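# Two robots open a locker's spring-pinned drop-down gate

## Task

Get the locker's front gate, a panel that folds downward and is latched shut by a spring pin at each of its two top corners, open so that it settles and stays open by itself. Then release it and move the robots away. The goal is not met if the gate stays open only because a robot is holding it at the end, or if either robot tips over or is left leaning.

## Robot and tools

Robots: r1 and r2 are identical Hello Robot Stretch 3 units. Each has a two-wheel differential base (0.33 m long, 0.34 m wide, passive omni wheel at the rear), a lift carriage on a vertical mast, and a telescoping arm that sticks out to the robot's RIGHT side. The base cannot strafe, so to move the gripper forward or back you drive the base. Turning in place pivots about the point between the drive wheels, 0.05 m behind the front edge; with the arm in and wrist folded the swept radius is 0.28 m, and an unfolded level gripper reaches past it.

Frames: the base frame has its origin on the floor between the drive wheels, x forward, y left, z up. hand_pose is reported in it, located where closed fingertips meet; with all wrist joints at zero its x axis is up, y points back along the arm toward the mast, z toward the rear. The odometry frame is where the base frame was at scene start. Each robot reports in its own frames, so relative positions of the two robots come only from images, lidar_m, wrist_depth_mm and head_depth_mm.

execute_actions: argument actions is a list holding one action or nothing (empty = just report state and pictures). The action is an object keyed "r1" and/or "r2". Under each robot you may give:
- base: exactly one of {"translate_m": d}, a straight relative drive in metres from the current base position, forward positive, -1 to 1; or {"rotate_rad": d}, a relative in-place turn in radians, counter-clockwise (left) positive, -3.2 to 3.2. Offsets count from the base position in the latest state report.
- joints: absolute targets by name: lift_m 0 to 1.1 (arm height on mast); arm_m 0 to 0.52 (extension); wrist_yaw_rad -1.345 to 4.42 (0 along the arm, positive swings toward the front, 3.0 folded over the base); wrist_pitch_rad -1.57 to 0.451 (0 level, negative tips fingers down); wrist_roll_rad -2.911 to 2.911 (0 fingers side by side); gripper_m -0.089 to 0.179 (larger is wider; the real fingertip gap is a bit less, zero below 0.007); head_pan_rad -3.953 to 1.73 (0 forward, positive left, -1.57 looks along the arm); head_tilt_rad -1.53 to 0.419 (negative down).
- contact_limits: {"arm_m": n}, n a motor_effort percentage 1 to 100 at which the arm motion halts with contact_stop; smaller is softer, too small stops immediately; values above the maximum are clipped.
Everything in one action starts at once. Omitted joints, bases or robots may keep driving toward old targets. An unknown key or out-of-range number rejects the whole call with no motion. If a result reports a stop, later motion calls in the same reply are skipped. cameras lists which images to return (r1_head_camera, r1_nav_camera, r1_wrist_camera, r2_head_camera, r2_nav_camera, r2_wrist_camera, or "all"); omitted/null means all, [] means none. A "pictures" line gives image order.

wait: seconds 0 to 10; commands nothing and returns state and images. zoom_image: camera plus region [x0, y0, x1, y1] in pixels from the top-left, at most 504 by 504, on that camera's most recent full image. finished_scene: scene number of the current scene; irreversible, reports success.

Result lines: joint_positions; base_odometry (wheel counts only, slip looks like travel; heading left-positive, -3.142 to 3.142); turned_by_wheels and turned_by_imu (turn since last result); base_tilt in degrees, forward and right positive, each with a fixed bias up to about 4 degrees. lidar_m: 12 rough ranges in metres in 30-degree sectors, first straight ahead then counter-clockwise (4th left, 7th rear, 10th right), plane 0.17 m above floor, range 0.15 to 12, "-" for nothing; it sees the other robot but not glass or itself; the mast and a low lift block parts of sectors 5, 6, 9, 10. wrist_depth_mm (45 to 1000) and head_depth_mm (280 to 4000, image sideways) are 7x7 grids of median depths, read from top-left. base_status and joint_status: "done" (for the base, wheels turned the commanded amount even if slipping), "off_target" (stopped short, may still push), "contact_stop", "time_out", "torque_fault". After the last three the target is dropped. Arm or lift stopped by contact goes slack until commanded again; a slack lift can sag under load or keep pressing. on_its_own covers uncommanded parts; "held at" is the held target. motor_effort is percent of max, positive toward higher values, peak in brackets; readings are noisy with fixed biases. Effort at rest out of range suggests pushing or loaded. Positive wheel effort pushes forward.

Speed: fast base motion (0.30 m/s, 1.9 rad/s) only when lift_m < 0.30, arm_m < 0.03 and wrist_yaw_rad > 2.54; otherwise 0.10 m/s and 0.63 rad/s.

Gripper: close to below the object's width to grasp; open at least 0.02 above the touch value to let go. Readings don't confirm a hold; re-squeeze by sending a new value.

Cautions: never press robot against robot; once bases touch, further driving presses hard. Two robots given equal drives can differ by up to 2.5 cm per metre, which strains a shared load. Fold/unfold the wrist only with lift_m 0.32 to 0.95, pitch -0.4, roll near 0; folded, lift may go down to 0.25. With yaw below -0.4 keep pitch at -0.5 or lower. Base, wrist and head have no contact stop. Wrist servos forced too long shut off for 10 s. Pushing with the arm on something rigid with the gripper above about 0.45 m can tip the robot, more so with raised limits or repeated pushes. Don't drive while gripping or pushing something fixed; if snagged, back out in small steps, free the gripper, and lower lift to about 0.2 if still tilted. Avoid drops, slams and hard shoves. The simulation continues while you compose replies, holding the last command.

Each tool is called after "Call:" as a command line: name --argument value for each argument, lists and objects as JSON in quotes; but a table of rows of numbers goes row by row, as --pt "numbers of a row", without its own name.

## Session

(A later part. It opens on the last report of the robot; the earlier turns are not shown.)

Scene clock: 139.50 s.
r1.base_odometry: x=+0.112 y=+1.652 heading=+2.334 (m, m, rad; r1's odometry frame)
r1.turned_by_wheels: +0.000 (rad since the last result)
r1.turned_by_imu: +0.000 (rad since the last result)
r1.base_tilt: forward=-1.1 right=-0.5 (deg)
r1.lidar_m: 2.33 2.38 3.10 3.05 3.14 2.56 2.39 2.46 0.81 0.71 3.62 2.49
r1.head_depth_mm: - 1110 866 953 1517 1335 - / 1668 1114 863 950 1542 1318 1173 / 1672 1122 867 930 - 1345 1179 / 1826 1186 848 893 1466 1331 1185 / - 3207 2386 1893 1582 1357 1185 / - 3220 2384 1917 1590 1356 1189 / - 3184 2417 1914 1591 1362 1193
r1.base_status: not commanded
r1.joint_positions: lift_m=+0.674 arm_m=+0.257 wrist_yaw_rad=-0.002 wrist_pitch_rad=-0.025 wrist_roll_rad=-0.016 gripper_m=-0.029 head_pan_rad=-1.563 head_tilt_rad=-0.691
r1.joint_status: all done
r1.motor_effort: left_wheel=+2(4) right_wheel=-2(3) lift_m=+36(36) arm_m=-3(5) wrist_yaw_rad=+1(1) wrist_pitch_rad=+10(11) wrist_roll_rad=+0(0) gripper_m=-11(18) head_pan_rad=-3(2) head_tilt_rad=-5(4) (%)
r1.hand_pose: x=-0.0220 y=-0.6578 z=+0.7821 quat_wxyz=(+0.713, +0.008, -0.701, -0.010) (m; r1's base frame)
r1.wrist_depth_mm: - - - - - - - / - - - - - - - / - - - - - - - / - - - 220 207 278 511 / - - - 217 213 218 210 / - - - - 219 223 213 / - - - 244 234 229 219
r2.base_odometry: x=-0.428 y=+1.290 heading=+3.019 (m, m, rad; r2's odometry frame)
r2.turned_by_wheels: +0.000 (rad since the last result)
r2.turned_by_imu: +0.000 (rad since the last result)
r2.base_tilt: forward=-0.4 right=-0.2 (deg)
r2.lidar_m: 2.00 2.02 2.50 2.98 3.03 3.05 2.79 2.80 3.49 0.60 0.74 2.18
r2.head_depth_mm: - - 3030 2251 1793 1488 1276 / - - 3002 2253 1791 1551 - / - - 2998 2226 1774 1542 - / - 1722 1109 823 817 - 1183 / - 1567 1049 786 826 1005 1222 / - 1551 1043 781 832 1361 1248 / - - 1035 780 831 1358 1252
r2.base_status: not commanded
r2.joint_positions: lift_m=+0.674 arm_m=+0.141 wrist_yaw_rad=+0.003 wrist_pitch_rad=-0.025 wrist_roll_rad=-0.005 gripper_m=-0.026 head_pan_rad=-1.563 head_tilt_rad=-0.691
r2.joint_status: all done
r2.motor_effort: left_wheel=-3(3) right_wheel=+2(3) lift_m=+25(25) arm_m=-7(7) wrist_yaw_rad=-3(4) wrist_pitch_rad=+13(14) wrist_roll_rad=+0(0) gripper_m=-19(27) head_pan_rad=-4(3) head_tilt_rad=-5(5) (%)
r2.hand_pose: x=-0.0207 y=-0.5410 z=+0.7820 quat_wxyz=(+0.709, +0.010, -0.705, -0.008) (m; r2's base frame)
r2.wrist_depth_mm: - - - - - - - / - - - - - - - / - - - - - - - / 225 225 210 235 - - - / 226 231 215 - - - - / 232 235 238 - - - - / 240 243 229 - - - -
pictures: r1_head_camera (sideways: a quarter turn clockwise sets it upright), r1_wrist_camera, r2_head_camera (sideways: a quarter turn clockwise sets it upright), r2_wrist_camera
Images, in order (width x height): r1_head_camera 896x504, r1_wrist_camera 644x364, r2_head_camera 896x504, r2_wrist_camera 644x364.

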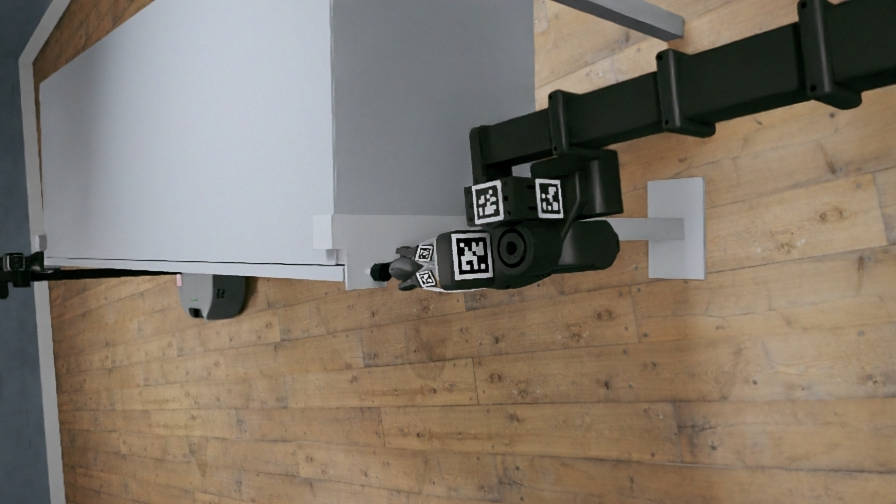

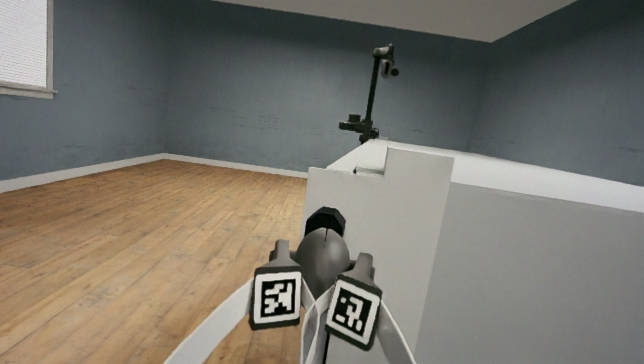

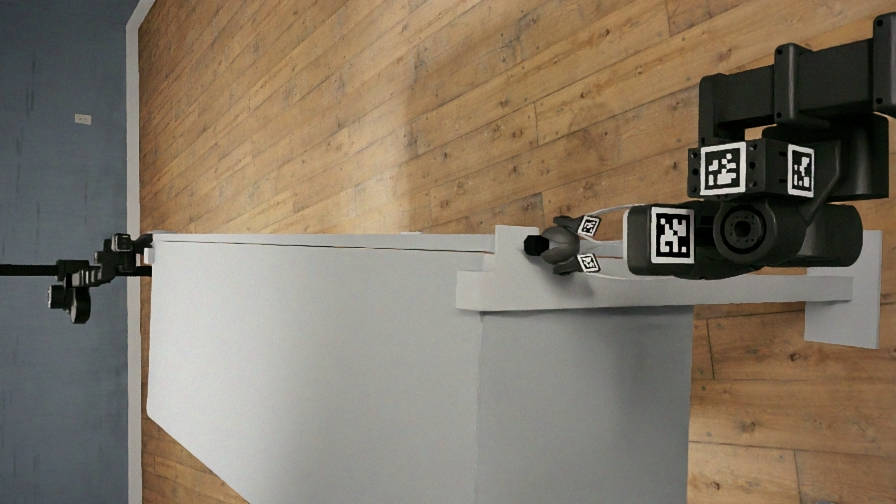

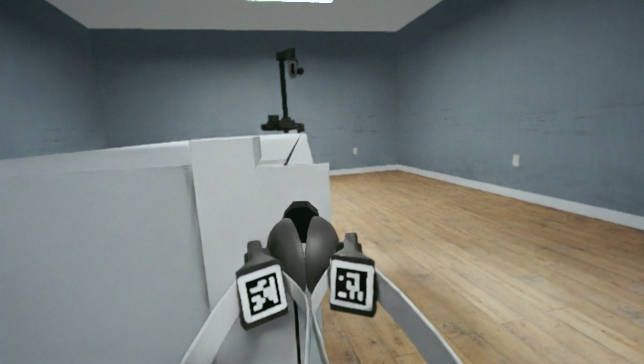

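Call:
execute_actions --actions '[{"r1":{"joints":{"gripper_m":0.055,"lift_m":0.686,"arm_m":0.25}},"r2":{"joints":{"gripper_m":0.055,"lift_m":0.686,"arm_m":0.133}}}]' --cameras '[]'

Call:
execute_actions --actions '[{"r1":{"joints":{"arm_m":0.292},"contact_limits":{"arm_m":11}},"r2":{"joints":{"arm_m":0.175},"contact_limits":{"arm_m":11}}}]' --cameras '["r1_head_camera","r1_wrist_camera","r2_head_camera","r2_wrist_camera"]'

Scene clock: 149.43 s.
r1.base_odometry: x=+0.112 y=+1.652 heading=+2.334 (m, m, rad; r1's odometry frame)
r1.turned_by_wheels: +0.000 (rad since the last result)
r1.turned_by_imu: +0.000 (rad since the last result)
r1.base_tilt: forward=-1.0 right=-0.4 (deg)
r1.lidar_m: 2.34 2.39 3.10 3.06 3.13 2.56 2.39 2.46 0.81 0.72 3.62 2.49
r1.head_depth_mm: - 1112 866 950 1534 1334 - / 1652 1113 866 939 1537 1323 1179 / 1690 1123 865 927 - 1343 1177 / 1824 1183 850 900 1485 1329 1181 / - 3177 2380 1906 1585 1363 1184 / - 3181 2373 1894 1592 1361 1188 / - 3246 2412 1903 1592 1368 1188
r1.base_status: not commanded
r1.joint_positions: lift_m=+0.686 arm_m=+0.250 wrist_yaw_rad=-0.002 wrist_pitch_rad=-0.025 wrist_roll_rad=-0.016 gripper_m=+0.055 head_pan_rad=-1.563 head_tilt_rad=-0.691
r1.joint_status: all done
r1.motor_effort: left_wheel=+2(3) right_wheel=-2(2) lift_m=+35(35) arm_m=-3(2) wrist_yaw_rad=+0(1) wrist_pitch_rad=+10(10) wrist_roll_rad=+0(0) gripper_m=+1(97) head_pan_rad=-3(3) head_tilt_rad=-4(4) (%)
r1.hand_pose: x=-0.0220 y=-0.6508 z=+0.7941 quat_wxyz=(+0.713, +0.008, -0.701, -0.010) (m; r1's base frame)
r1.wrist_depth_mm: - - - - - - - / - - - - - - - / - - - - - - - / - - - - 218 421 - / - - - 225 220 226 219 / - - - 245 237 231 220 / - - - 251 233 236 225
r2.base_odometry: x=-0.428 y=+1.290 heading=+3.019 (m, m, rad; r2's odometry frame)
r2.turned_by_wheels: +0.000 (rad since the last result)
r2.turned_by_imu: +0.000 (rad since the last result)
r2.base_tilt: forward=-0.4 right=-0.2 (deg)
r2.lidar_m: 2.00 2.01 2.50 2.99 3.02 3.05 2.77 2.81 3.48 0.60 0.74 2.18
r2.head_depth_mm: - - 3019 2262 1791 1486 1288 / - - 3007 2224 1777 1552 - / - - 3052 2236 1777 1541 - / - 1701 1111 828 833 - 1179 / - 1584 1048 785 827 1009 1221 / - 1573 1040 781 832 1364 1253 / - - 1037 780 833 1353 1250
r2.base_status: not commanded
r2.joint_positions: lift_m=+0.686 arm_m=+0.133 wrist_yaw_rad=-0.001 wrist_pitch_rad=-0.023 wrist_roll_rad=-0.005 gripper_m=+0.055 head_pan_rad=-1.563 head_tilt_rad=-0.691
r2.joint_status: all done
r2.motor_effort: left_wheel=-4(4) right_wheel=+3(5) lift_m=+24(24) arm_m=-5(5) wrist_yaw_rad=+1(4) wrist_pitch_rad=+12(16) wrist_roll_rad=+0(0) gripper_m=+0(98) head_pan_rad=-4(4) head_tilt_rad=-4(4) (%)
r2.hand_pose: x=-0.0218 y=-0.5339 z=+0.7945 quat_wxyz=(+0.709, +0.008, -0.705, -0.009) (m; r2's base frame)
r2.wrist_depth_mm: - - - - - - - / - - - - - - - / - - - - - - - / 285 247 217 - - - - / 232 236 222 227 - - - / 240 245 - - - - - / 247 250 235 269 - - -
pictures: none
No camera images: the call's "cameras" was empty. Leave "cameras" out to get every camera's image.

Scene clock: 150.80 s.
r1.base_odometry: x=+0.112 y=+1.652 heading=+2.334 (m, m, rad; r1's odometry frame)
r1.turned_by_wheels: +0.000 (rad since the last result)
r1.turned_by_imu: +0.000 (rad since the last result)
r1.base_tilt: forward=-0.9 right=-0.2 (deg)
r1.lidar_m: 2.33 2.38 3.09 3.06 3.15 2.57 2.40 2.46 0.81 0.71 3.61 2.49
r1.head_depth_mm: - 1108 866 952 1522 1331 - / 1656 1115 865 939 1566 - 1159 / 1677 1120 866 905 1500 1348 1180 / 1820 1182 853 - 1494 1330 1178 / - 3226 2386 1897 1590 1359 1178 / - 3176 2418 1907 1583 1358 1191 / - 3225 2424 1913 1594 1363 1198
r1.base_status: not commanded
r1.joint_positions: lift_m=+0.686 arm_m=+0.292 wrist_yaw_rad=-0.002 wrist_pitch_rad=-0.025 wrist_roll_rad=-0.016 gripper_m=+0.055 head_pan_rad=-1.563 head_tilt_rad=-0.691
r1.joint_status: all done
r1.motor_effort: left_wheel=+3(3) right_wheel=-2(2) lift_m=+35(35) arm_m=+2(4) wrist_yaw_rad=+1(1) wrist_pitch_rad=+10(10) wrist_roll_rad=+0(0) gripper_m=+0(0) head_pan_rad=-2(4) head_tilt_rad=-6(5) (%)
r1.contact_limits: arm_m 11 (drawing in: default 18, maximum 30; extending or still: default 26, maximum 42)
r1.hand_pose: x=-0.0220 y=-0.6923 z=+0.7941 quat_wxyz=(+0.713, +0.008, -0.701, -0.010) (m; r1's base frame)
r1.wrist_depth_mm: - - - - - - - / - - - - - - - / - - - - - - - / - - - - 191 414 - / - - - 184 176 188 182 / - - - 186 178 190 181 / - - - 204 189 194 186
r2.base_odometry: x=-0.428 y=+1.290 heading=+3.019 (m, m, rad; r2's odometry frame)
r2.turned_by_wheels: +0.000 (rad since the last result)
r2.turned_by_imu: +0.000 (rad since the last result)
r2.base_tilt: forward=-0.4 right=-0.2 (deg)
r2.lidar_m: 2.00 2.02 2.51 3.00 3.02 3.04 2.78 2.80 3.48 0.60 0.74 2.19
r2.head_depth_mm: - - 3062 2228 1787 1479 1293 / - - 3055 2243 1787 - - / - - 3008 2230 1780 - 1233 / - 1710 1107 827 799 - 1212 / - 1580 1049 789 827 1006 1221 / - 1541 1035 782 831 1359 1244 / - - 1036 776 832 1365 1246
r2.base_status: not commanded
r2.joint_positions: lift_m=+0.686 arm_m=+0.175 wrist_yaw_rad=-0.001 wrist_pitch_rad=-0.023 wrist_roll_rad=-0.005 gripper_m=+0.055 head_pan_rad=-1.563 head_tilt_rad=-0.691
r2.joint_status: all done
r2.motor_effort: left_wheel=-4(3) right_wheel=+3(4) lift_m=+24(24) arm_m=+2(4) wrist_yaw_rad=+1(2) wrist_pitch_rad=+12(12) wrist_roll_rad=+0(0) gripper_m=+0(0) head_pan_rad=-4(4) head_tilt_rad=-4(4) (%)
r2.contact_limits: arm_m 11 (drawing in: default 24, maximum 38; extending or still: default 29, maximum 49)
r2.hand_pose: x=-0.0217 y=-0.5752 z=+0.7946 quat_wxyz=(+0.709, +0.008, -0.705, -0.009) (m; r2's base frame)
r2.wrist_depth_mm: - - - - - - - / - - - - - - - / - - - - - - - / 283 243 177 - - - - / 192 196 179 181 - - - / 197 201 - 188 - - - / 203 205 191 213 - - -
pictures: r1_head_camera (sideways: a quarter turn clockwise sets it upright), r1_wrist_camera, r2_head_camera (sideways: a quarter turn clockwise sets it upright), r2_wrist_camera
Images, in order (width x height): r1_head_camera 896x504, r1_wrist_camera 644x364, r2_head_camera 896x504, r2_wrist_camera 644x364.

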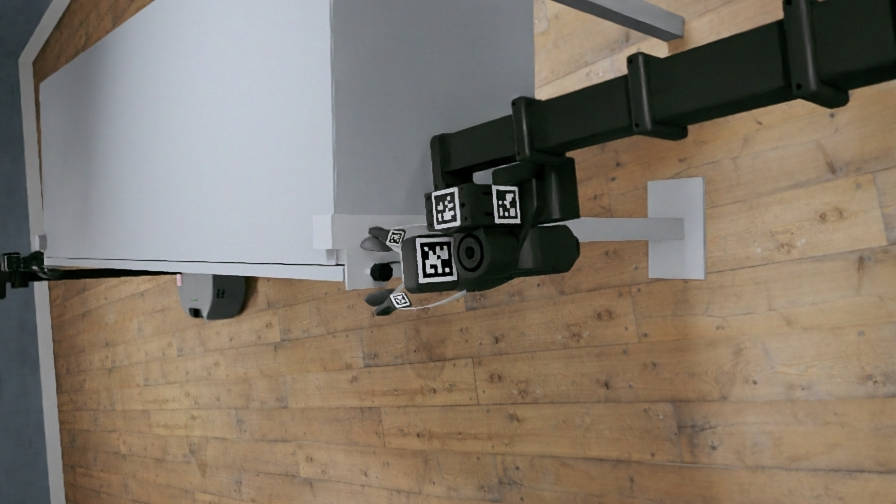

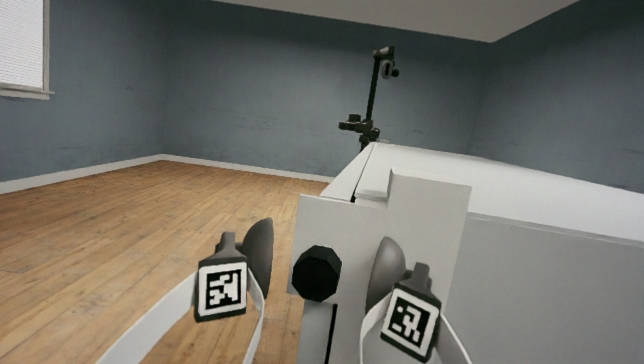

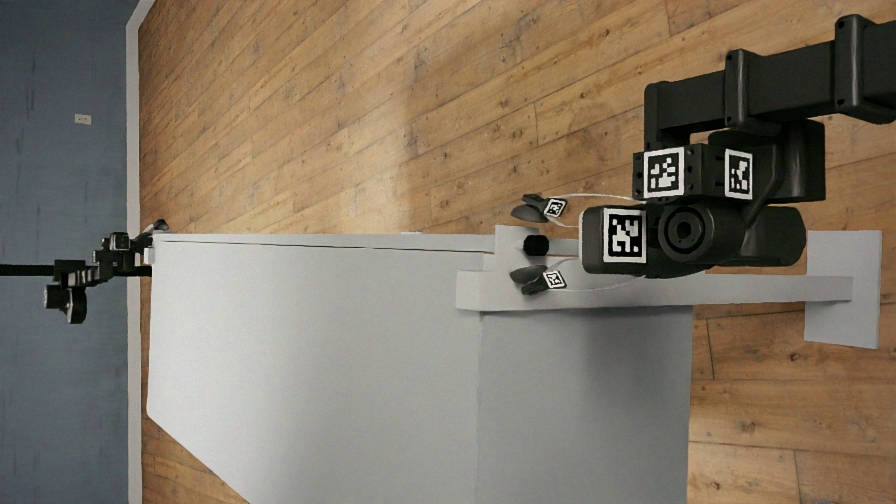

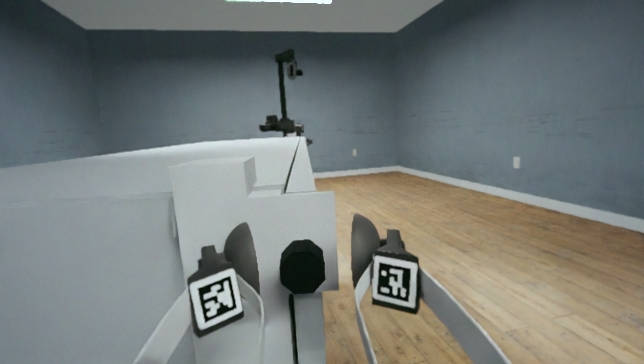

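Call:
execute_actions --actions '[{"r1":{"joints":{"arm_m":0.284}},"r2":{"joints":{"arm_m":0.167}}}]' --cameras '[]'

Call:
execute_actions --actions '[{"r1":{"joints":{"gripper_m":0.036}},"r2":{"joints":{"gripper_m":0.036}}}]' --cameras '[]'

Call:
execute_actions --actions '[{"r1":{"joints":{"arm_m":0.31},"contact_limits":{"arm_m":9}},"r2":{"joints":{"arm_m":0.195},"contact_limits":{"arm_m":9}}}]' --cameras '["r1_head_camera","r1_wrist_camera","r2_head_camera","r2_wrist_camera"]'

Scene clock: 157.77 s.
r1.base_odometry: x=+0.112 y=+1.652 heading=+2.334 (m, m, rad; r1's odometry frame)
r1.turned_by_wheels: +0.000 (rad since the last result)
r1.turned_by_imu: +0.000 (rad since the last result)
r1.base_tilt: forward=-1.2 right=-0.3 (deg)
r1.lidar_m: 2.34 2.39 3.08 3.07 3.13 2.57 2.40 2.46 0.81 0.71 3.58 2.49
r1.head_depth_mm: - 1110 862 955 1524 1338 - / 1661 1116 865 940 1572 1313 1175 / 1684 1121 864 907 1498 1340 1175 / 1840 1184 854 - 1480 1324 1179 / - 3198 2372 1905 1586 1354 1183 / - 3174 2400 1913 1588 1359 1189 / - 3235 2402 1909 1602 1366 1190
r1.base_status: not commanded
r1.joint_positions: lift_m=+0.686 arm_m=+0.284 wrist_yaw_rad=-0.002 wrist_pitch_rad=-0.025 wrist_roll_rad=-0.016 gripper_m=+0.055 head_pan_rad=-1.563 head_tilt_rad=-0.691
r1.joint_status: all done
r1.motor_effort: left_wheel=+3(2) right_wheel=-2(2) lift_m=+35(36) arm_m=-2(2) wrist_yaw_rad=+2(1) wrist_pitch_rad=+10(10) wrist_roll_rad=+0(0) gripper_m=+1(1) head_pan_rad=-3(3) head_tilt_rad=-4(4) (%)
r1.hand_pose: x=-0.0220 y=-0.6848 z=+0.7941 quat_wxyz=(+0.713, +0.008, -0.701, -0.010) (m; r1's base frame)
r1.wrist_depth_mm: - - - - - - - / - - - - - - - / - - - - - - - / - - - - 191 419 - / - - - 192 184 195 189 / - - - 195 194 197 188 / - - - 212 197 202 193
r2.base_odometry: x=-0.428 y=+1.290 heading=+3.019 (m, m, rad; r2's odometry frame)
r2.turned_by_wheels: +0.000 (rad since the last result)
r2.turned_by_imu: +0.000 (rad since the last result)
r2.base_tilt: forward=-0.4 right=-0.1 (deg)
r2.lidar_m: 2.00 2.02 2.51 2.98 3.02 3.06 2.78 2.81 3.47 0.60 0.74 2.19
r2.head_depth_mm: - - 3072 2262 1793 1475 1289 / - - 3003 2237 1775 - - / - - 3004 2224 1772 - 1202 / - 1703 1106 829 816 - 1201 / - 1570 1050 786 829 1003 1216 / - 1561 1041 783 828 1362 1257 / - - 1035 779 833 1357 1253
r2.base_status: not commanded
r2.joint_positions: lift_m=+0.686 arm_m=+0.167 wrist_yaw_rad=-0.001 wrist_pitch_rad=-0.023 wrist_roll_rad=-0.005 gripper_m=+0.055 head_pan_rad=-1.563 head_tilt_rad=-0.691
r2.joint_status: all done
r2.motor_effort: left_wheel=-4(3) right_wheel=+4(4) lift_m=+24(25) arm_m=-3(15) wrist_yaw_rad=+1(2) wrist_pitch_rad=+12(11) wrist_roll_rad=+0(0) gripper_m=+0(0) head_pan_rad=-5(3) head_tilt_rad=-4(5) (%)
r2.hand_pose: x=-0.0217 y=-0.5679 z=+0.7946 quat_wxyz=(+0.709, +0.008, -0.705, -0.009) (m; r2's base frame)
r2.wrist_depth_mm: - - - - - - - / - - - - - - - / - - - - - - - / 285 240 182 - - - - / 200 202 186 190 - - - / 204 207 - 206 - - - / 210 214 199 219 - - -
pictures: none
No camera images: the call's "cameras" was empty. Leave "cameras" out to get every camera's image.

Scene clock: 158.43 s.
r1.base_odometry: x=+0.112 y=+1.652 heading=+2.334 (m, m, rad; r1's odometry frame)
r1.turned_by_wheels: +0.000 (rad since the last result)
r1.turned_by_imu: +0.000 (rad since the last result)
r1.base_tilt: forward=-1.0 right=-0.4 (deg)
r1.lidar_m: 2.34 2.39 3.10 3.06 3.12 2.57 2.40 2.46 0.81 0.71 3.61 2.48
r1.head_depth_mm: - 1106 865 953 1534 1343 - / 1660 1115 865 941 1573 1318 1176 / 1680 1124 863 905 1498 1342 1180 / 1825 1186 856 - 1482 1332 1180 / - 3184 2359 1916 1594 1356 1182 / - 3154 2380 1913 1598 1360 1190 / - 3230 2413 1924 1596 1365 1191
r1.base_status: not commanded
r1.joint_positions: lift_m=+0.686 arm_m=+0.284 wrist_yaw_rad=-0.002 wrist_pitch_rad=-0.025 wrist_roll_rad=-0.016 gripper_m=+0.036 head_pan_rad=-1.563 head_tilt_rad=-0.691
r1.joint_status: all done
r1.motor_effort: left_wheel=+3(3) right_wheel=-2(2) lift_m=+35(35) arm_m=-2(1) wrist_yaw_rad=+0(1) wrist_pitch_rad=+10(10) wrist_roll_rad=+1(0) gripper_m=+1(80) head_pan_rad=-3(3) head_tilt_rad=-5(5) (%)
r1.hand_pose: x=-0.0220 y=-0.6848 z=+0.7941 quat_wxyz=(+0.713, +0.008, -0.701, -0.010) (m; r1's base frame)
r1.wrist_depth_mm: - - - - - - - / - - - - - - - / - - - - - - - / - - - - 190 418 - / - - - 192 184 195 189 / - - - 193 187 197 188 / - - - 212 206 202 192
r2.base_odometry: x=-0.428 y=+1.290 heading=+3.019 (m, m, rad; r2's odometry frame)
r2.turned_by_wheels: +0.000 (rad since the last result)
r2.turned_by_imu: +0.000 (rad since the last result)
r2.base_tilt: forward=-0.4 right=-0.2 (deg)
r2.lidar_m: 2.00 2.01 2.51 2.99 3.03 3.04 2.78 2.80 3.48 0.60 0.74 2.19
r2.head_depth_mm: - - 3056 2256 1769 1484 1303 / - - 2989 2246 1792 - - / - - 2964 2205 1778 - 1213 / - 1711 1107 828 796 - 1204 / - 1570 1047 785 828 1007 1220 / - 1565 1045 782 829 1360 1242 / - - 1033 777 834 1350 1246
r2.base_status: not commanded
r2.joint_positions: lift_m=+0.686 arm_m=+0.167 wrist_yaw_rad=-0.001 wrist_pitch_rad=-0.023 wrist_roll_rad=-0.005 gripper_m=+0.036 head_pan_rad=-1.563 head_tilt_rad=-0.691
r2.joint_status: all done
r2.motor_effort: left_wheel=-4(4) right_wheel=+3(3) lift_m=+25(25) arm_m=-5(5) wrist_yaw_rad=+1(0) wrist_pitch_rad=+11(11) wrist_roll_rad=+0(0) gripper_m=+0(82) head_pan_rad=-3(4) head_tilt_rad=-5(4) (%)
r2.hand_pose: x=-0.0217 y=-0.5679 z=+0.7946 quat_wxyz=(+0.709, +0.008, -0.705, -0.009) (m; r2's base frame)
r2.wrist_depth_mm: - - - - - - - / - - - - - - - / - - - - - - - / 282 240 184 - - - - / 199 202 187 189 - - - / 205 207 191 197 - - - / 211 214 200 240 - - -
pictures: none
No camera images: the call's "cameras" was empty. Leave "cameras" out to get every camera's image.

Scene clock: 159.67 s.
r1.base_odometry: x=+0.112 y=+1.652 heading=+2.334 (m, m, rad; r1's odometry frame)
r1.turned_by_wheels: +0.000 (rad since the last result)
r1.turned_by_imu: +0.000 (rad since the last result)
r1.base_tilt: forward=-1.1 right=-0.3 (deg)
r1.lidar_m: 2.34 2.38 3.08 3.06 3.14 2.57 2.40 2.47 0.81 0.71 3.62 2.48
r1.head_depth_mm: - 1109 868 949 1524 1338 - / 1665 1118 868 941 1566 - 1165 / 1672 1122 869 910 1517 1351 1183 / 1830 1184 853 - 1477 1330 1184 / - 3229 2362 1899 1585 1357 1185 / - 3192 2390 1906 1588 1366 1190 / - 3263 2375 1901 1601 1366 1188
r1.base_status: not commanded
r1.joint_positions: lift_m=+0.686 arm_m=+0.296 wrist_yaw_rad=-0.007 wrist_pitch_rad=-0.026 wrist_roll_rad=-0.016 gripper_m=+0.036 head_pan_rad=-1.563 head_tilt_rad=-0.692
r1.joint_status: arm_m contact_stop (moved +0.012 of +0.026)
r1.on_its_own: arm_m is slack since a contact_stop, until your next command for it (your +0.310 is given up)
r1.motor_effort: left_wheel=-1(3) right_wheel=+0(2) lift_m=+34(35) arm_m=+0(5) wrist_yaw_rad=+6(8) wrist_pitch_rad=+11(12) wrist_roll_rad=+0(0) gripper_m=+0(1) head_pan_rad=-3(3) head_tilt_rad=-4(5) (%)
r1.contact_limits: arm_m 9 (drawing in: default 18, maximum 30; extending or still: default 26, maximum 42)
r1.hand_pose: x=-0.0234 y=-0.6963 z=+0.7937 quat_wxyz=(+0.713, +0.007, -0.701, -0.012) (m; r1's base frame)
r1.wrist_depth_mm: - - - - - - - / - - - - - - - / - - - - - - - / - - - - 186 407 - / - - - 180 172 184 179 / - - - 149 176 187 179 / - - - 200 186 191 182
r2.base_odometry: x=-0.428 y=+1.290 heading=+3.019 (m, m, rad; r2's odometry frame)
r2.turned_by_wheels: +0.000 (rad since the last result)
r2.turned_by_imu: +0.000 (rad since the last result)
r2.base_tilt: forward=-0.4 right=-0.2 (deg)
r2.lidar_m: 2.00 2.02 2.50 2.98 3.02 3.04 2.78 2.79 3.50 0.60 0.74 2.19
r2.head_depth_mm: - - 3032 2232 1795 1492 1292 / - - 3027 2236 1785 - - / - - 2998 2210 1768 - 1229 / - 1714 1106 821 798 - 1211 / - 1574 1047 789 829 1004 1218 / - 1563 1046 781 831 1359 1251 / - - 1036 779 833 1360 1245
r2.base_status: not commanded
r2.joint_positions: lift_m=+0.686 arm_m=+0.176 wrist_yaw_rad=+0.006 wrist_pitch_rad=-0.025 wrist_roll_rad=-0.005 gripper_m=+0.036 head_pan_rad=-1.563 head_tilt_rad=-0.692
r2.joint_status: arm_m contact_stop (moved +0.009 of +0.028)
r2.on_its_own: arm_m is slack since a contact_stop, until your next command for it (your +0.195 is given up)
r2.motor_effort: left_wheel=-3(4) right_wheel=+3(4) lift_m=+24(25) arm_m=-1(4) wrist_yaw_rad=-8(9) wrist_pitch_rad=+13(13) wrist_roll_rad=+0(0) gripper_m=+0(1) head_pan_rad=-3(3) head_tilt_rad=-5(5) (%)
r2.contact_limits: arm_m 9 (drawing in: default 24, maximum 38; extending or still: default 29, maximum 49)
r2.hand_pose: x=-0.0199 y=-0.5766 z=+0.7942 quat_wxyz=(+0.709, +0.011, -0.705, -0.007) (m; r2's base frame)
r2.wrist_depth_mm: - - - - - - - / - - - - - - - / - - - - - - - / 279 238 176 361 - - - / 193 195 178 180 - - - / 197 201 182 187 - - - / 204 205 191 207 - - -
pictures: r1_head_camera (sideways: a quarter turn clockwise sets it upright), r1_wrist_camera, r2_head_camera (sideways: a quarter turn clockwise sets it upright), r2_wrist_camera
Images, in order (width x height): r1_head_camera 896x504, r1_wrist_camera 644x364, r2_head_camera 896x504, r2_wrist_camera 644x364.

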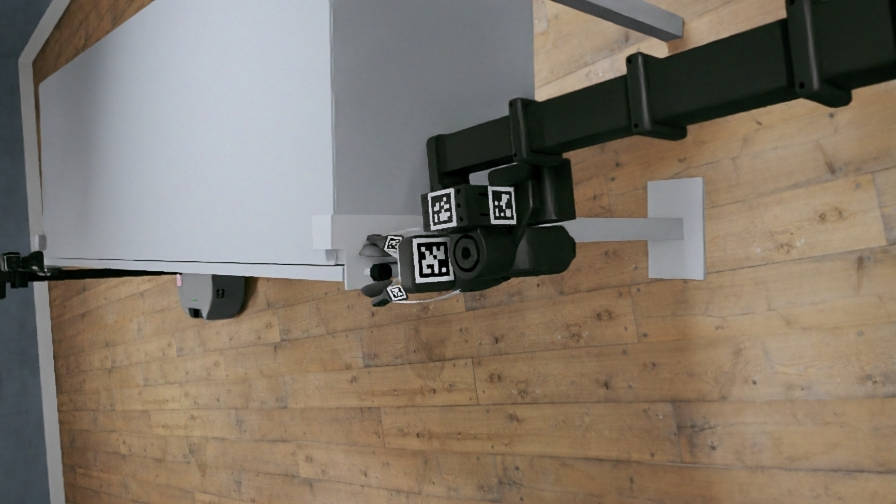

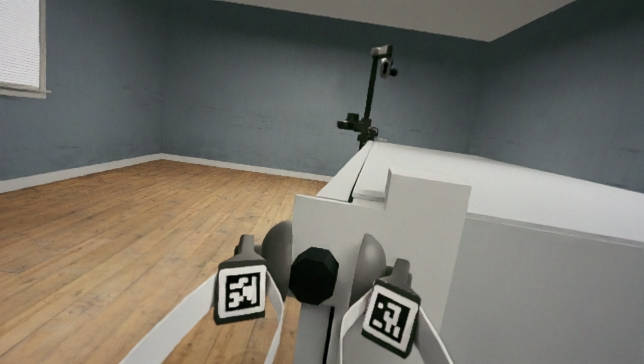

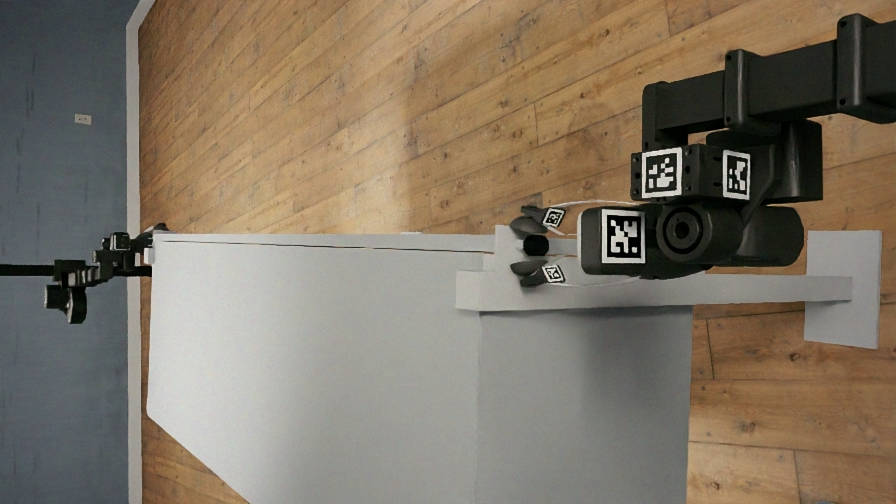

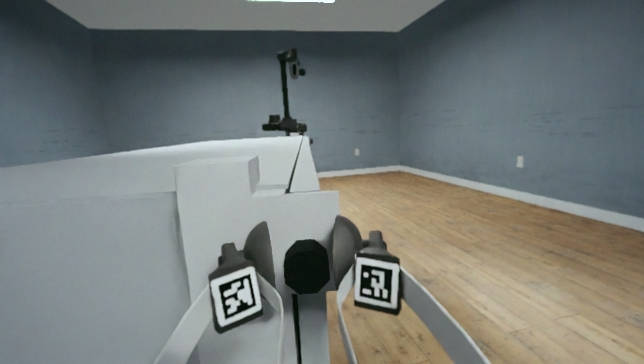

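Call:
execute_actions --actions '[{"r1":{"joints":{"gripper_m":-0.03}},"r2":{"joints":{"gripper_m":-0.03}}}]' --cameras '["r1_head_camera","r1_wrist_camera","r2_head_camera","r2_wrist_camera"]'

Scene clock: 166.77 s.
r1.base_odometry: x=+0.112 y=+1.652 heading=+2.334 (m, m, rad; r1's odometry frame)
r1.turned_by_wheels: +0.000 (rad since the last result)
r1.turned_by_imu: +0.000 (rad since the last result)
r1.base_tilt: forward=-1.1 right=-0.4 (deg)
r1.lidar_m: 2.34 2.38 3.09 3.06 3.15 2.57 2.39 2.47 0.81 0.71 3.58 2.49
r1.head_depth_mm: - 1108 864 954 1526 1335 - / 1648 1109 868 931 1570 1327 1176 / 1662 1116 867 908 1513 1341 1180 / 1814 1175 853 - 1471 1330 1181 / - 3153 2378 1909 1572 1362 1179 / - 3191 2362 1904 1586 1361 1188 / - 3175 2409 1908 1592 1360 1190
r1.base_status: not commanded
r1.joint_positions: lift_m=+0.686 arm_m=+0.295 wrist_yaw_rad=+0.003 wrist_pitch_rad=-0.023 wrist_roll_rad=-0.016 gripper_m=-0.029 head_pan_rad=-1.563 head_tilt_rad=-0.693
r1.joint_status: all done
r1.on_its_own: arm_m is slack since a contact_stop, until your next command for it (your +0.310 is given up)
r1.motor_effort: left_wheel=+4(8) right_wheel=-3(5) lift_m=+34(35) arm_m=+1(2) wrist_yaw_rad=-3(6) wrist_pitch_rad=+9(11) wrist_roll_rad=+0(0) gripper_m=-19(98) head_pan_rad=-4(2) head_tilt_rad=-4(5) (%)
r1.hand_pose: x=-0.0207 y=-0.6954 z=+0.7945 quat_wxyz=(+0.713, +0.010, -0.701, -0.007) (m; r1's base frame)
r1.wrist_depth_mm: - - - - - - - / - - - - - - - / - - - - - - - / - - - - 193 418 - / - - - 180 172 183 179 / - - - 147 175 186 178 / - - - 201 184 191 181
r2.base_odometry: x=-0.428 y=+1.290 heading=+3.019 (m, m, rad; r2's odometry frame)
r2.turned_by_wheels: +0.000 (rad since the last result)
r2.turned_by_imu: +0.000 (rad since the last result)
r2.base_tilt: forward=-0.5 right=-0.2 (deg)
r2.lidar_m: 2.00 2.01 2.50 2.99 3.02 3.04 2.78 2.80 3.50 0.60 0.74 2.19
r2.head_depth_mm: - - 3026 2251 1792 1482 1301 / - - 3021 2240 1775 - - / - - 3016 2225 1774 - 1231 / - 1711 1109 826 802 - 1212 / - 1571 1053 786 826 1003 1217 / - 1559 1043 781 830 1364 1249 / - - 1035 778 836 1355 1245
r2.base_status: not commanded
r2.joint_positions: lift_m=+0.686 arm_m=+0.175 wrist_yaw_rad=+0.006 wrist_pitch_rad=-0.025 wrist_roll_rad=-0.005 gripper_m=-0.025 head_pan_rad=-1.563 head_tilt_rad=-0.692
r2.joint_status: gripper_m off_target (ended at -0.025, target -0.030)
r2.on_its_own: arm_m is slack since a contact_stop, until your next command for it (your +0.195 is given up)
r2.motor_effort: left_wheel=-3(3) right_wheel=+3(3) lift_m=+24(24) arm_m=-1(1) wrist_yaw_rad=-7(7) wrist_pitch_rad=+12(13) wrist_roll_rad=+0(0) gripper_m=-30(100) head_pan_rad=-4(4) head_tilt_rad=-4(4) (%)
r2.hand_pose: x=-0.0200 y=-0.5754 z=+0.7942 quat_wxyz=(+0.709, +0.011, -0.705, -0.007) (m; r2's base frame)
r2.wrist_depth_mm: - - - - - - - / - - - - - - - / - - - - - - - / 279 238 177 355 - - - / 194 196 179 180 - - - / 200 202 184 150 - - - / 206 208 192 205 - - -
pictures: r1_head_camera (sideways: a quarter turn clockwise sets it upright), r1_wrist_camera, r2_head_camera (sideways: a quarter turn clockwise sets it upright), r2_wrist_camera
Images, in order (width x height): r1_head_camera 896x504, r1_wrist_camera 644x364, r2_head_camera 896x504, r2_wrist_camera 644x364.

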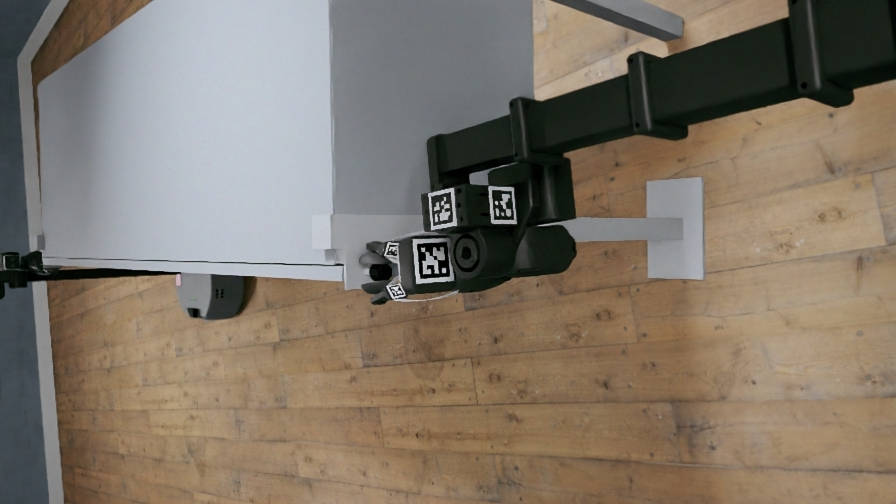

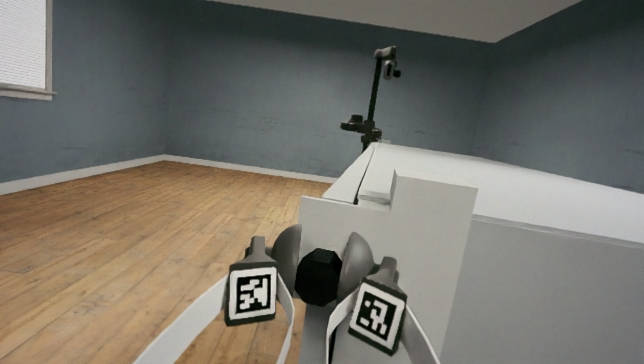

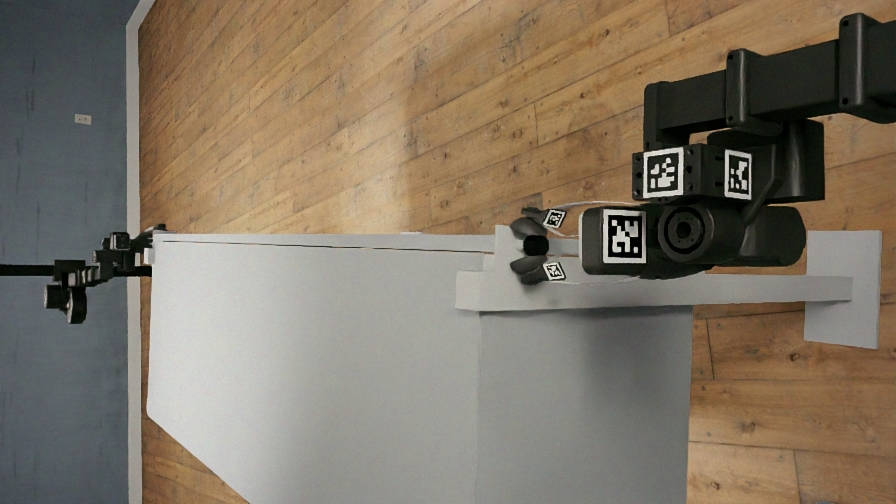

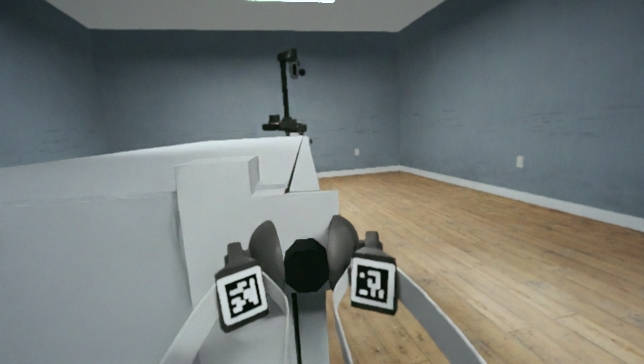

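Both grips are deeper now. Pulling 2 cm.

Call:
execute_actions --actions '[{"r1":{"joints":{"arm_m":0.275}},"r2":{"joints":{"arm_m":0.155}}}]' --cameras '["r1_head_camera","r1_wrist_camera","r2_head_camera","r2_wrist_camera"]'

Scene clock: 172.03 s.
r1.base_odometry: x=+0.112 y=+1.652 heading=+2.334 (m, m, rad; r1's odometry frame)
r1.turned_by_wheels: +0.000 (rad since the last result)
r1.turned_by_imu: +0.000 (rad since the last result)
r1.base_tilt: forward=-1.0 right=-0.4 (deg)
r1.lidar_m: 2.34 2.39 3.08 3.06 3.12 2.57 2.40 2.46 0.81 0.71 3.60 2.48
r1.head_depth_mm: - 1106 866 954 1524 1338 - / 1656 1109 865 928 1525 1316 1175 / 1670 1117 866 909 1497 1349 1182 / 1827 1172 853 - 1491 1333 1183 / - 3179 2382 1893 1583 1359 1189 / - 3192 2392 1909 1583 1359 1190 / - 3189 2389 1903 1588 1369 1190
r1.base_status: not commanded
r1.joint_positions: lift_m=+0.686 arm_m=+0.276 wrist_yaw_rad=+0.004 wrist_pitch_rad=-0.020 wrist_roll_rad=-0.016 gripper_m=-0.029 head_pan_rad=-1.563 head_tilt_rad=-0.693
r1.joint_status: all done
r1.motor_effort: left_wheel=+4(5) right_wheel=-3(4) lift_m=+35(35) arm_m=-5(8) wrist_yaw_rad=-3(4) wrist_pitch_rad=+8(9) wrist_roll_rad=+0(0) gripper_m=-18(20) head_pan_rad=-3(3) head_tilt_rad=-4(5) (%)
r1.hand_pose: x=-0.0205 y=-0.6762 z=+0.7954 quat_wxyz=(+0.713, +0.009, -0.701, -0.006) (m; r1's base frame)
r1.wrist_depth_mm: - - - - - - - / - - - - - - - / - - - - - - - / - - - - 203 452 - / - - - 201 193 202 197 / - - - - 196 205 196 / - - - 222 213 209 200
r2.base_odometry: x=-0.428 y=+1.290 heading=+3.019 (m, m, rad; r2's odometry frame)
r2.turned_by_wheels: +0.000 (rad since the last result)
r2.turned_by_imu: +0.000 (rad since the last result)
r2.base_tilt: forward=-0.4 right=-0.2 (deg)
r2.lidar_m: 2.00 2.02 2.50 2.99 3.03 3.06 2.78 2.80 3.49 0.60 0.74 2.18
r2.head_depth_mm: - - 3013 2250 1778 1487 1296 / - - 2980 2274 1775 - - / - - 2998 2229 1785 - 1204 / - 1696 1111 826 804 - 1201 / - 1564 1043 785 830 1005 1214 / - 1558 1041 780 832 1360 1251 / - - 1033 778 831 1355 1249
r2.base_status: not commanded
r2.joint_positions: lift_m=+0.686 arm_m=+0.156 wrist_yaw_rad=+0.003 wrist_pitch_rad=-0.018 wrist_roll_rad=-0.005 gripper_m=-0.015 head_pan_rad=-1.563 head_tilt_rad=-0.692
r2.joint_status: all done
r2.on_its_own: gripper_m is held at -0.016, not at your -0.030, by its stall guard, which is not easing now
r2.motor_effort: left_wheel=-1(3) right_wheel=+1(3) lift_m=+24(25) arm_m=-7(9) wrist_yaw_rad=-4(7) wrist_pitch_rad=+9(13) wrist_roll_rad=+0(0) gripper_m=-19(25) head_pan_rad=-4(4) head_tilt_rad=-4(4) (%)
r2.hand_pose: x=-0.0207 y=-0.5563 z=+0.7960 quat_wxyz=(+0.709, +0.008, -0.705, -0.005) (m; r2's base frame)
r2.wrist_depth_mm: - - - - - - - / - - - - - - - / - - - - - - - / 309 264 194 - - - - / 211 215 201 202 - - - / 218 221 204 216 - - - / 223 227 213 233 - - -
pictures: r1_head_camera (sideways: a quarter turn clockwise sets it upright), r1_wrist_camera, r2_head_camera (sideways: a quarter turn clockwise sets it upright), r2_wrist_camera
Images, in order (width x height): r1_head_camera 896x504, r1_wrist_camera 644x364, r2_head_camera 896x504, r2_wrist_camera 644x364.

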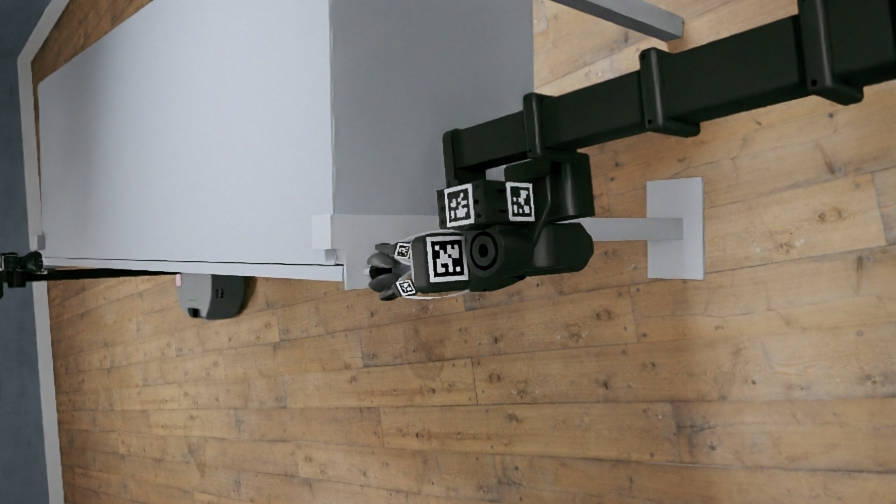

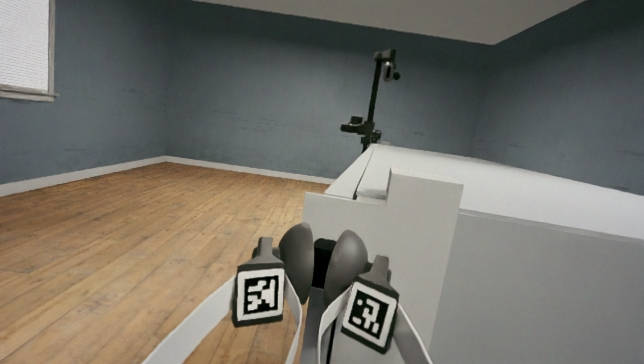

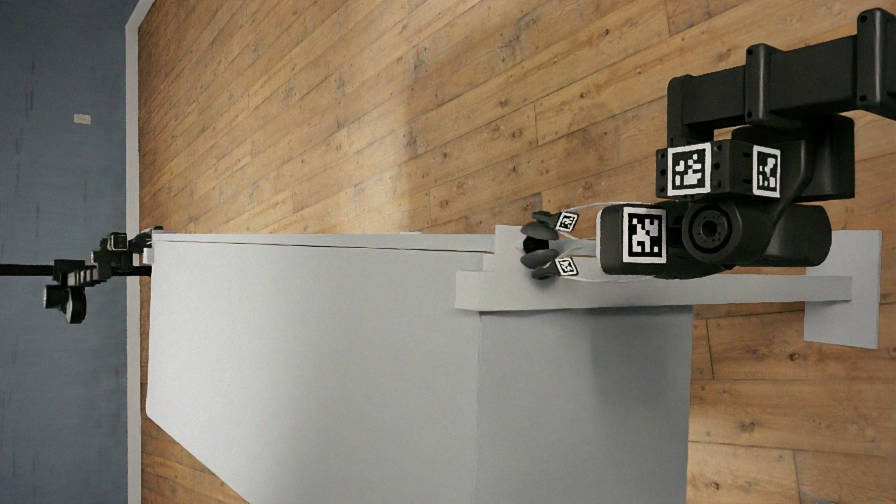

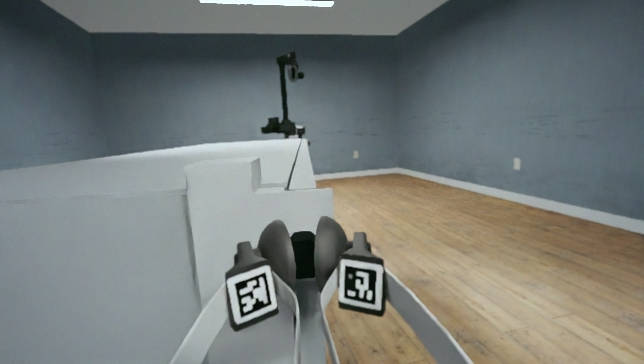

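Call:
execute_actions --actions '[{"r1":{"joints":{"gripper_m":0.06,"arm_m":0.2}},"r2":{"joints":{"gripper_m":0.06,"arm_m":0.08}}}]' --cameras '["r1_head_camera","r2_head_camera"]'

Call:
zoom_image --camera "r2_head_camera" --region '[470,200,600,290]'

Call:
zoom_image --camera "r1_head_camera" --region '[310,220,440,310]'

Scene clock: 180.03 s.
r1.base_odometry: x=+0.112 y=+1.652 heading=+2.334 (m, m, rad; r1's odometry frame)
r1.turned_by_wheels: +0.000 (rad since the last result)
r1.turned_by_imu: +0.000 (rad since the last result)
r1.base_tilt: forward=-1.0 right=-0.4 (deg)
r1.lidar_m: 2.33 2.38 3.07 3.07 3.13 2.57 2.40 2.46 0.81 0.71 3.60 2.49
r1.head_depth_mm: - 1105 864 952 1525 1335 - / 1649 1114 868 953 - - 1175 / 1679 1122 867 949 - 1316 1178 / 1821 1181 846 939 - 1331 1179 / - 3153 2368 1897 1582 1354 1184 / - 3178 2394 1905 1584 1371 1189 / - 3224 2393 1910 1585 1359 1196
r1.base_status: not commanded
r1.joint_positions: lift_m=+0.686 arm_m=+0.200 wrist_yaw_rad=+0.001 wrist_pitch_rad=-0.019 wrist_roll_rad=-0.016 gripper_m=+0.060 head_pan_rad=-1.563 head_tilt_rad=-0.693
r1.joint_status: all done
r1.motor_effort: left_wheel=+2(5) right_wheel=-1(3) lift_m=+35(34) arm_m=-2(6) wrist_yaw_rad=-1(4) wrist_pitch_rad=+8(8) wrist_roll_rad=+0(0) gripper_m=+1(97) head_pan_rad=-3(4) head_tilt_rad=-4(4) (%)
r1.hand_pose: x=-0.0213 y=-0.6010 z=+0.7955 quat_wxyz=(+0.713, +0.007, -0.701, -0.007) (m; r1's base frame)
r1.wrist_depth_mm: - - - - - - - / - - - - - - - / - - - - - - - / - - - - 278 456 - / - - - 282 277 275 263 / - - - 298 286 279 267 / - - - 305 289 285 272
r2.base_odometry: x=-0.428 y=+1.290 heading=+3.019 (m, m, rad; r2's odometry frame)
r2.turned_by_wheels: +0.000 (rad since the last result)
r2.turned_by_imu: +0.000 (rad since the last result)
r2.base_tilt: forward=-0.4 right=-0.2 (deg)
r2.lidar_m: 2.00 2.02 2.50 2.99 3.02 3.04 2.78 2.81 3.50 0.60 0.74 2.19
r2.head_depth_mm: - - 3009 2272 1788 1481 1292 / - - 2988 2236 1778 1473 - / - - 3048 2229 1820 1473 - / - 1705 1108 823 839 926 - / - 1564 1050 786 820 1021 1219 / - 1551 1043 783 832 1375 1253 / - - 1036 778 833 1358 1249
r2.base_status: not commanded
r2.joint_positions: lift_m=+0.686 arm_m=+0.080 wrist_yaw_rad=+0.001 wrist_pitch_rad=-0.017 wrist_roll_rad=-0.005 gripper_m=+0.060 head_pan_rad=-1.563 head_tilt_rad=-0.692
r2.joint_status: all done
r2.motor_effort: left_wheel=-2(1) right_wheel=+1(1) lift_m=+24(25) arm_m=-5(10) wrist_yaw_rad=-1(4) wrist_pitch_rad=+9(9) wrist_roll_rad=+0(0) gripper_m=+1(99) head_pan_rad=-3(4) head_tilt_rad=-4(5) (%)
r2.hand_pose: x=-0.0211 y=-0.4811 z=+0.7960 quat_wxyz=(+0.709, +0.007, -0.705, -0.006) (m; r2's base frame)
r2.wrist_depth_mm: - - - - - - - / - - - - - - - / - - - - - - - / 313 287 274 - - - - / 290 289 284 293 - - - / 296 298 286 - - - - / 302 305 311 - - - -
pictures: r1_head_camera (sideways: a quarter turn clockwise sets it upright), r2_head_camera (sideways: a quarter turn clockwise sets it upright)
Images, in order (width x height): r1_head_camera 896x504, r2_head_camera 896x504.

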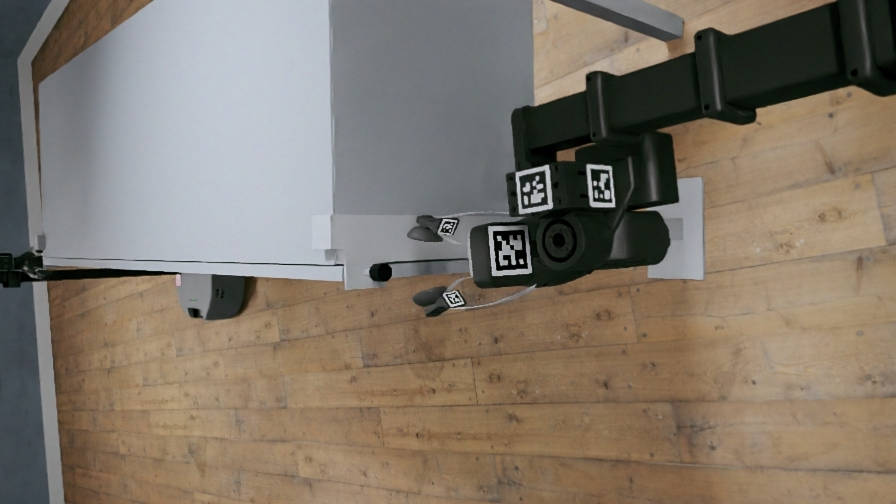

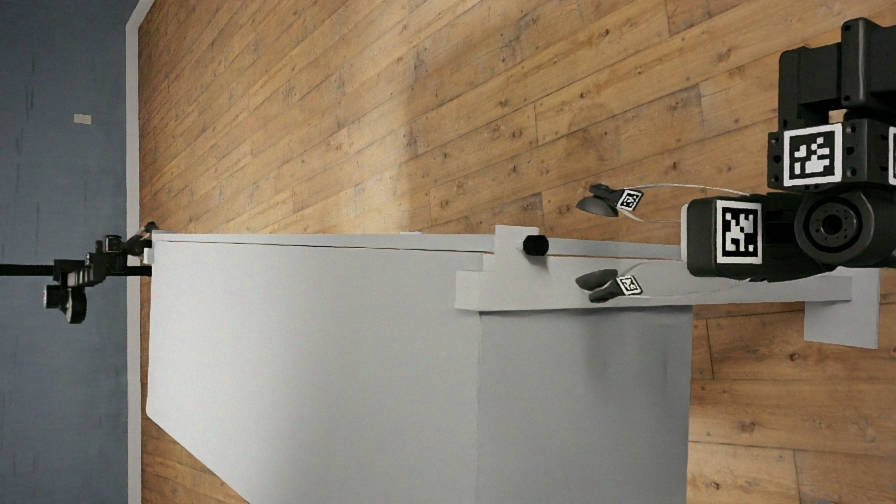

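Region (470, 200, 600, 290) of r2_head_camera's 896x504 image, scaled by 3.877, with more detail than that image has; it fills the top 349 rows of this view, and the rest is white.

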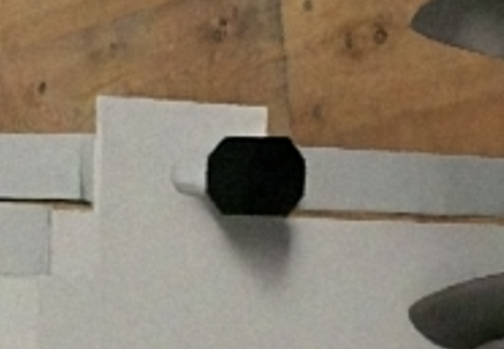

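Region (310, 220, 440, 310) of r1_head_camera's 896x504 image, scaled by 3.877, with more detail than that image has; it fills the top 349 rows of this view, and the rest is white.

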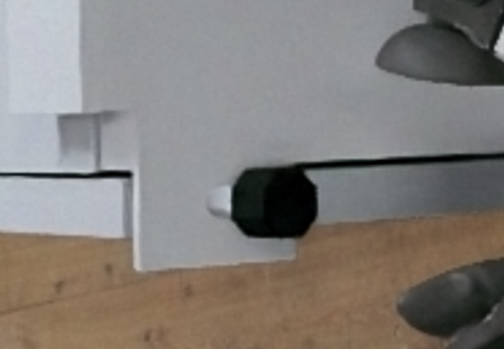

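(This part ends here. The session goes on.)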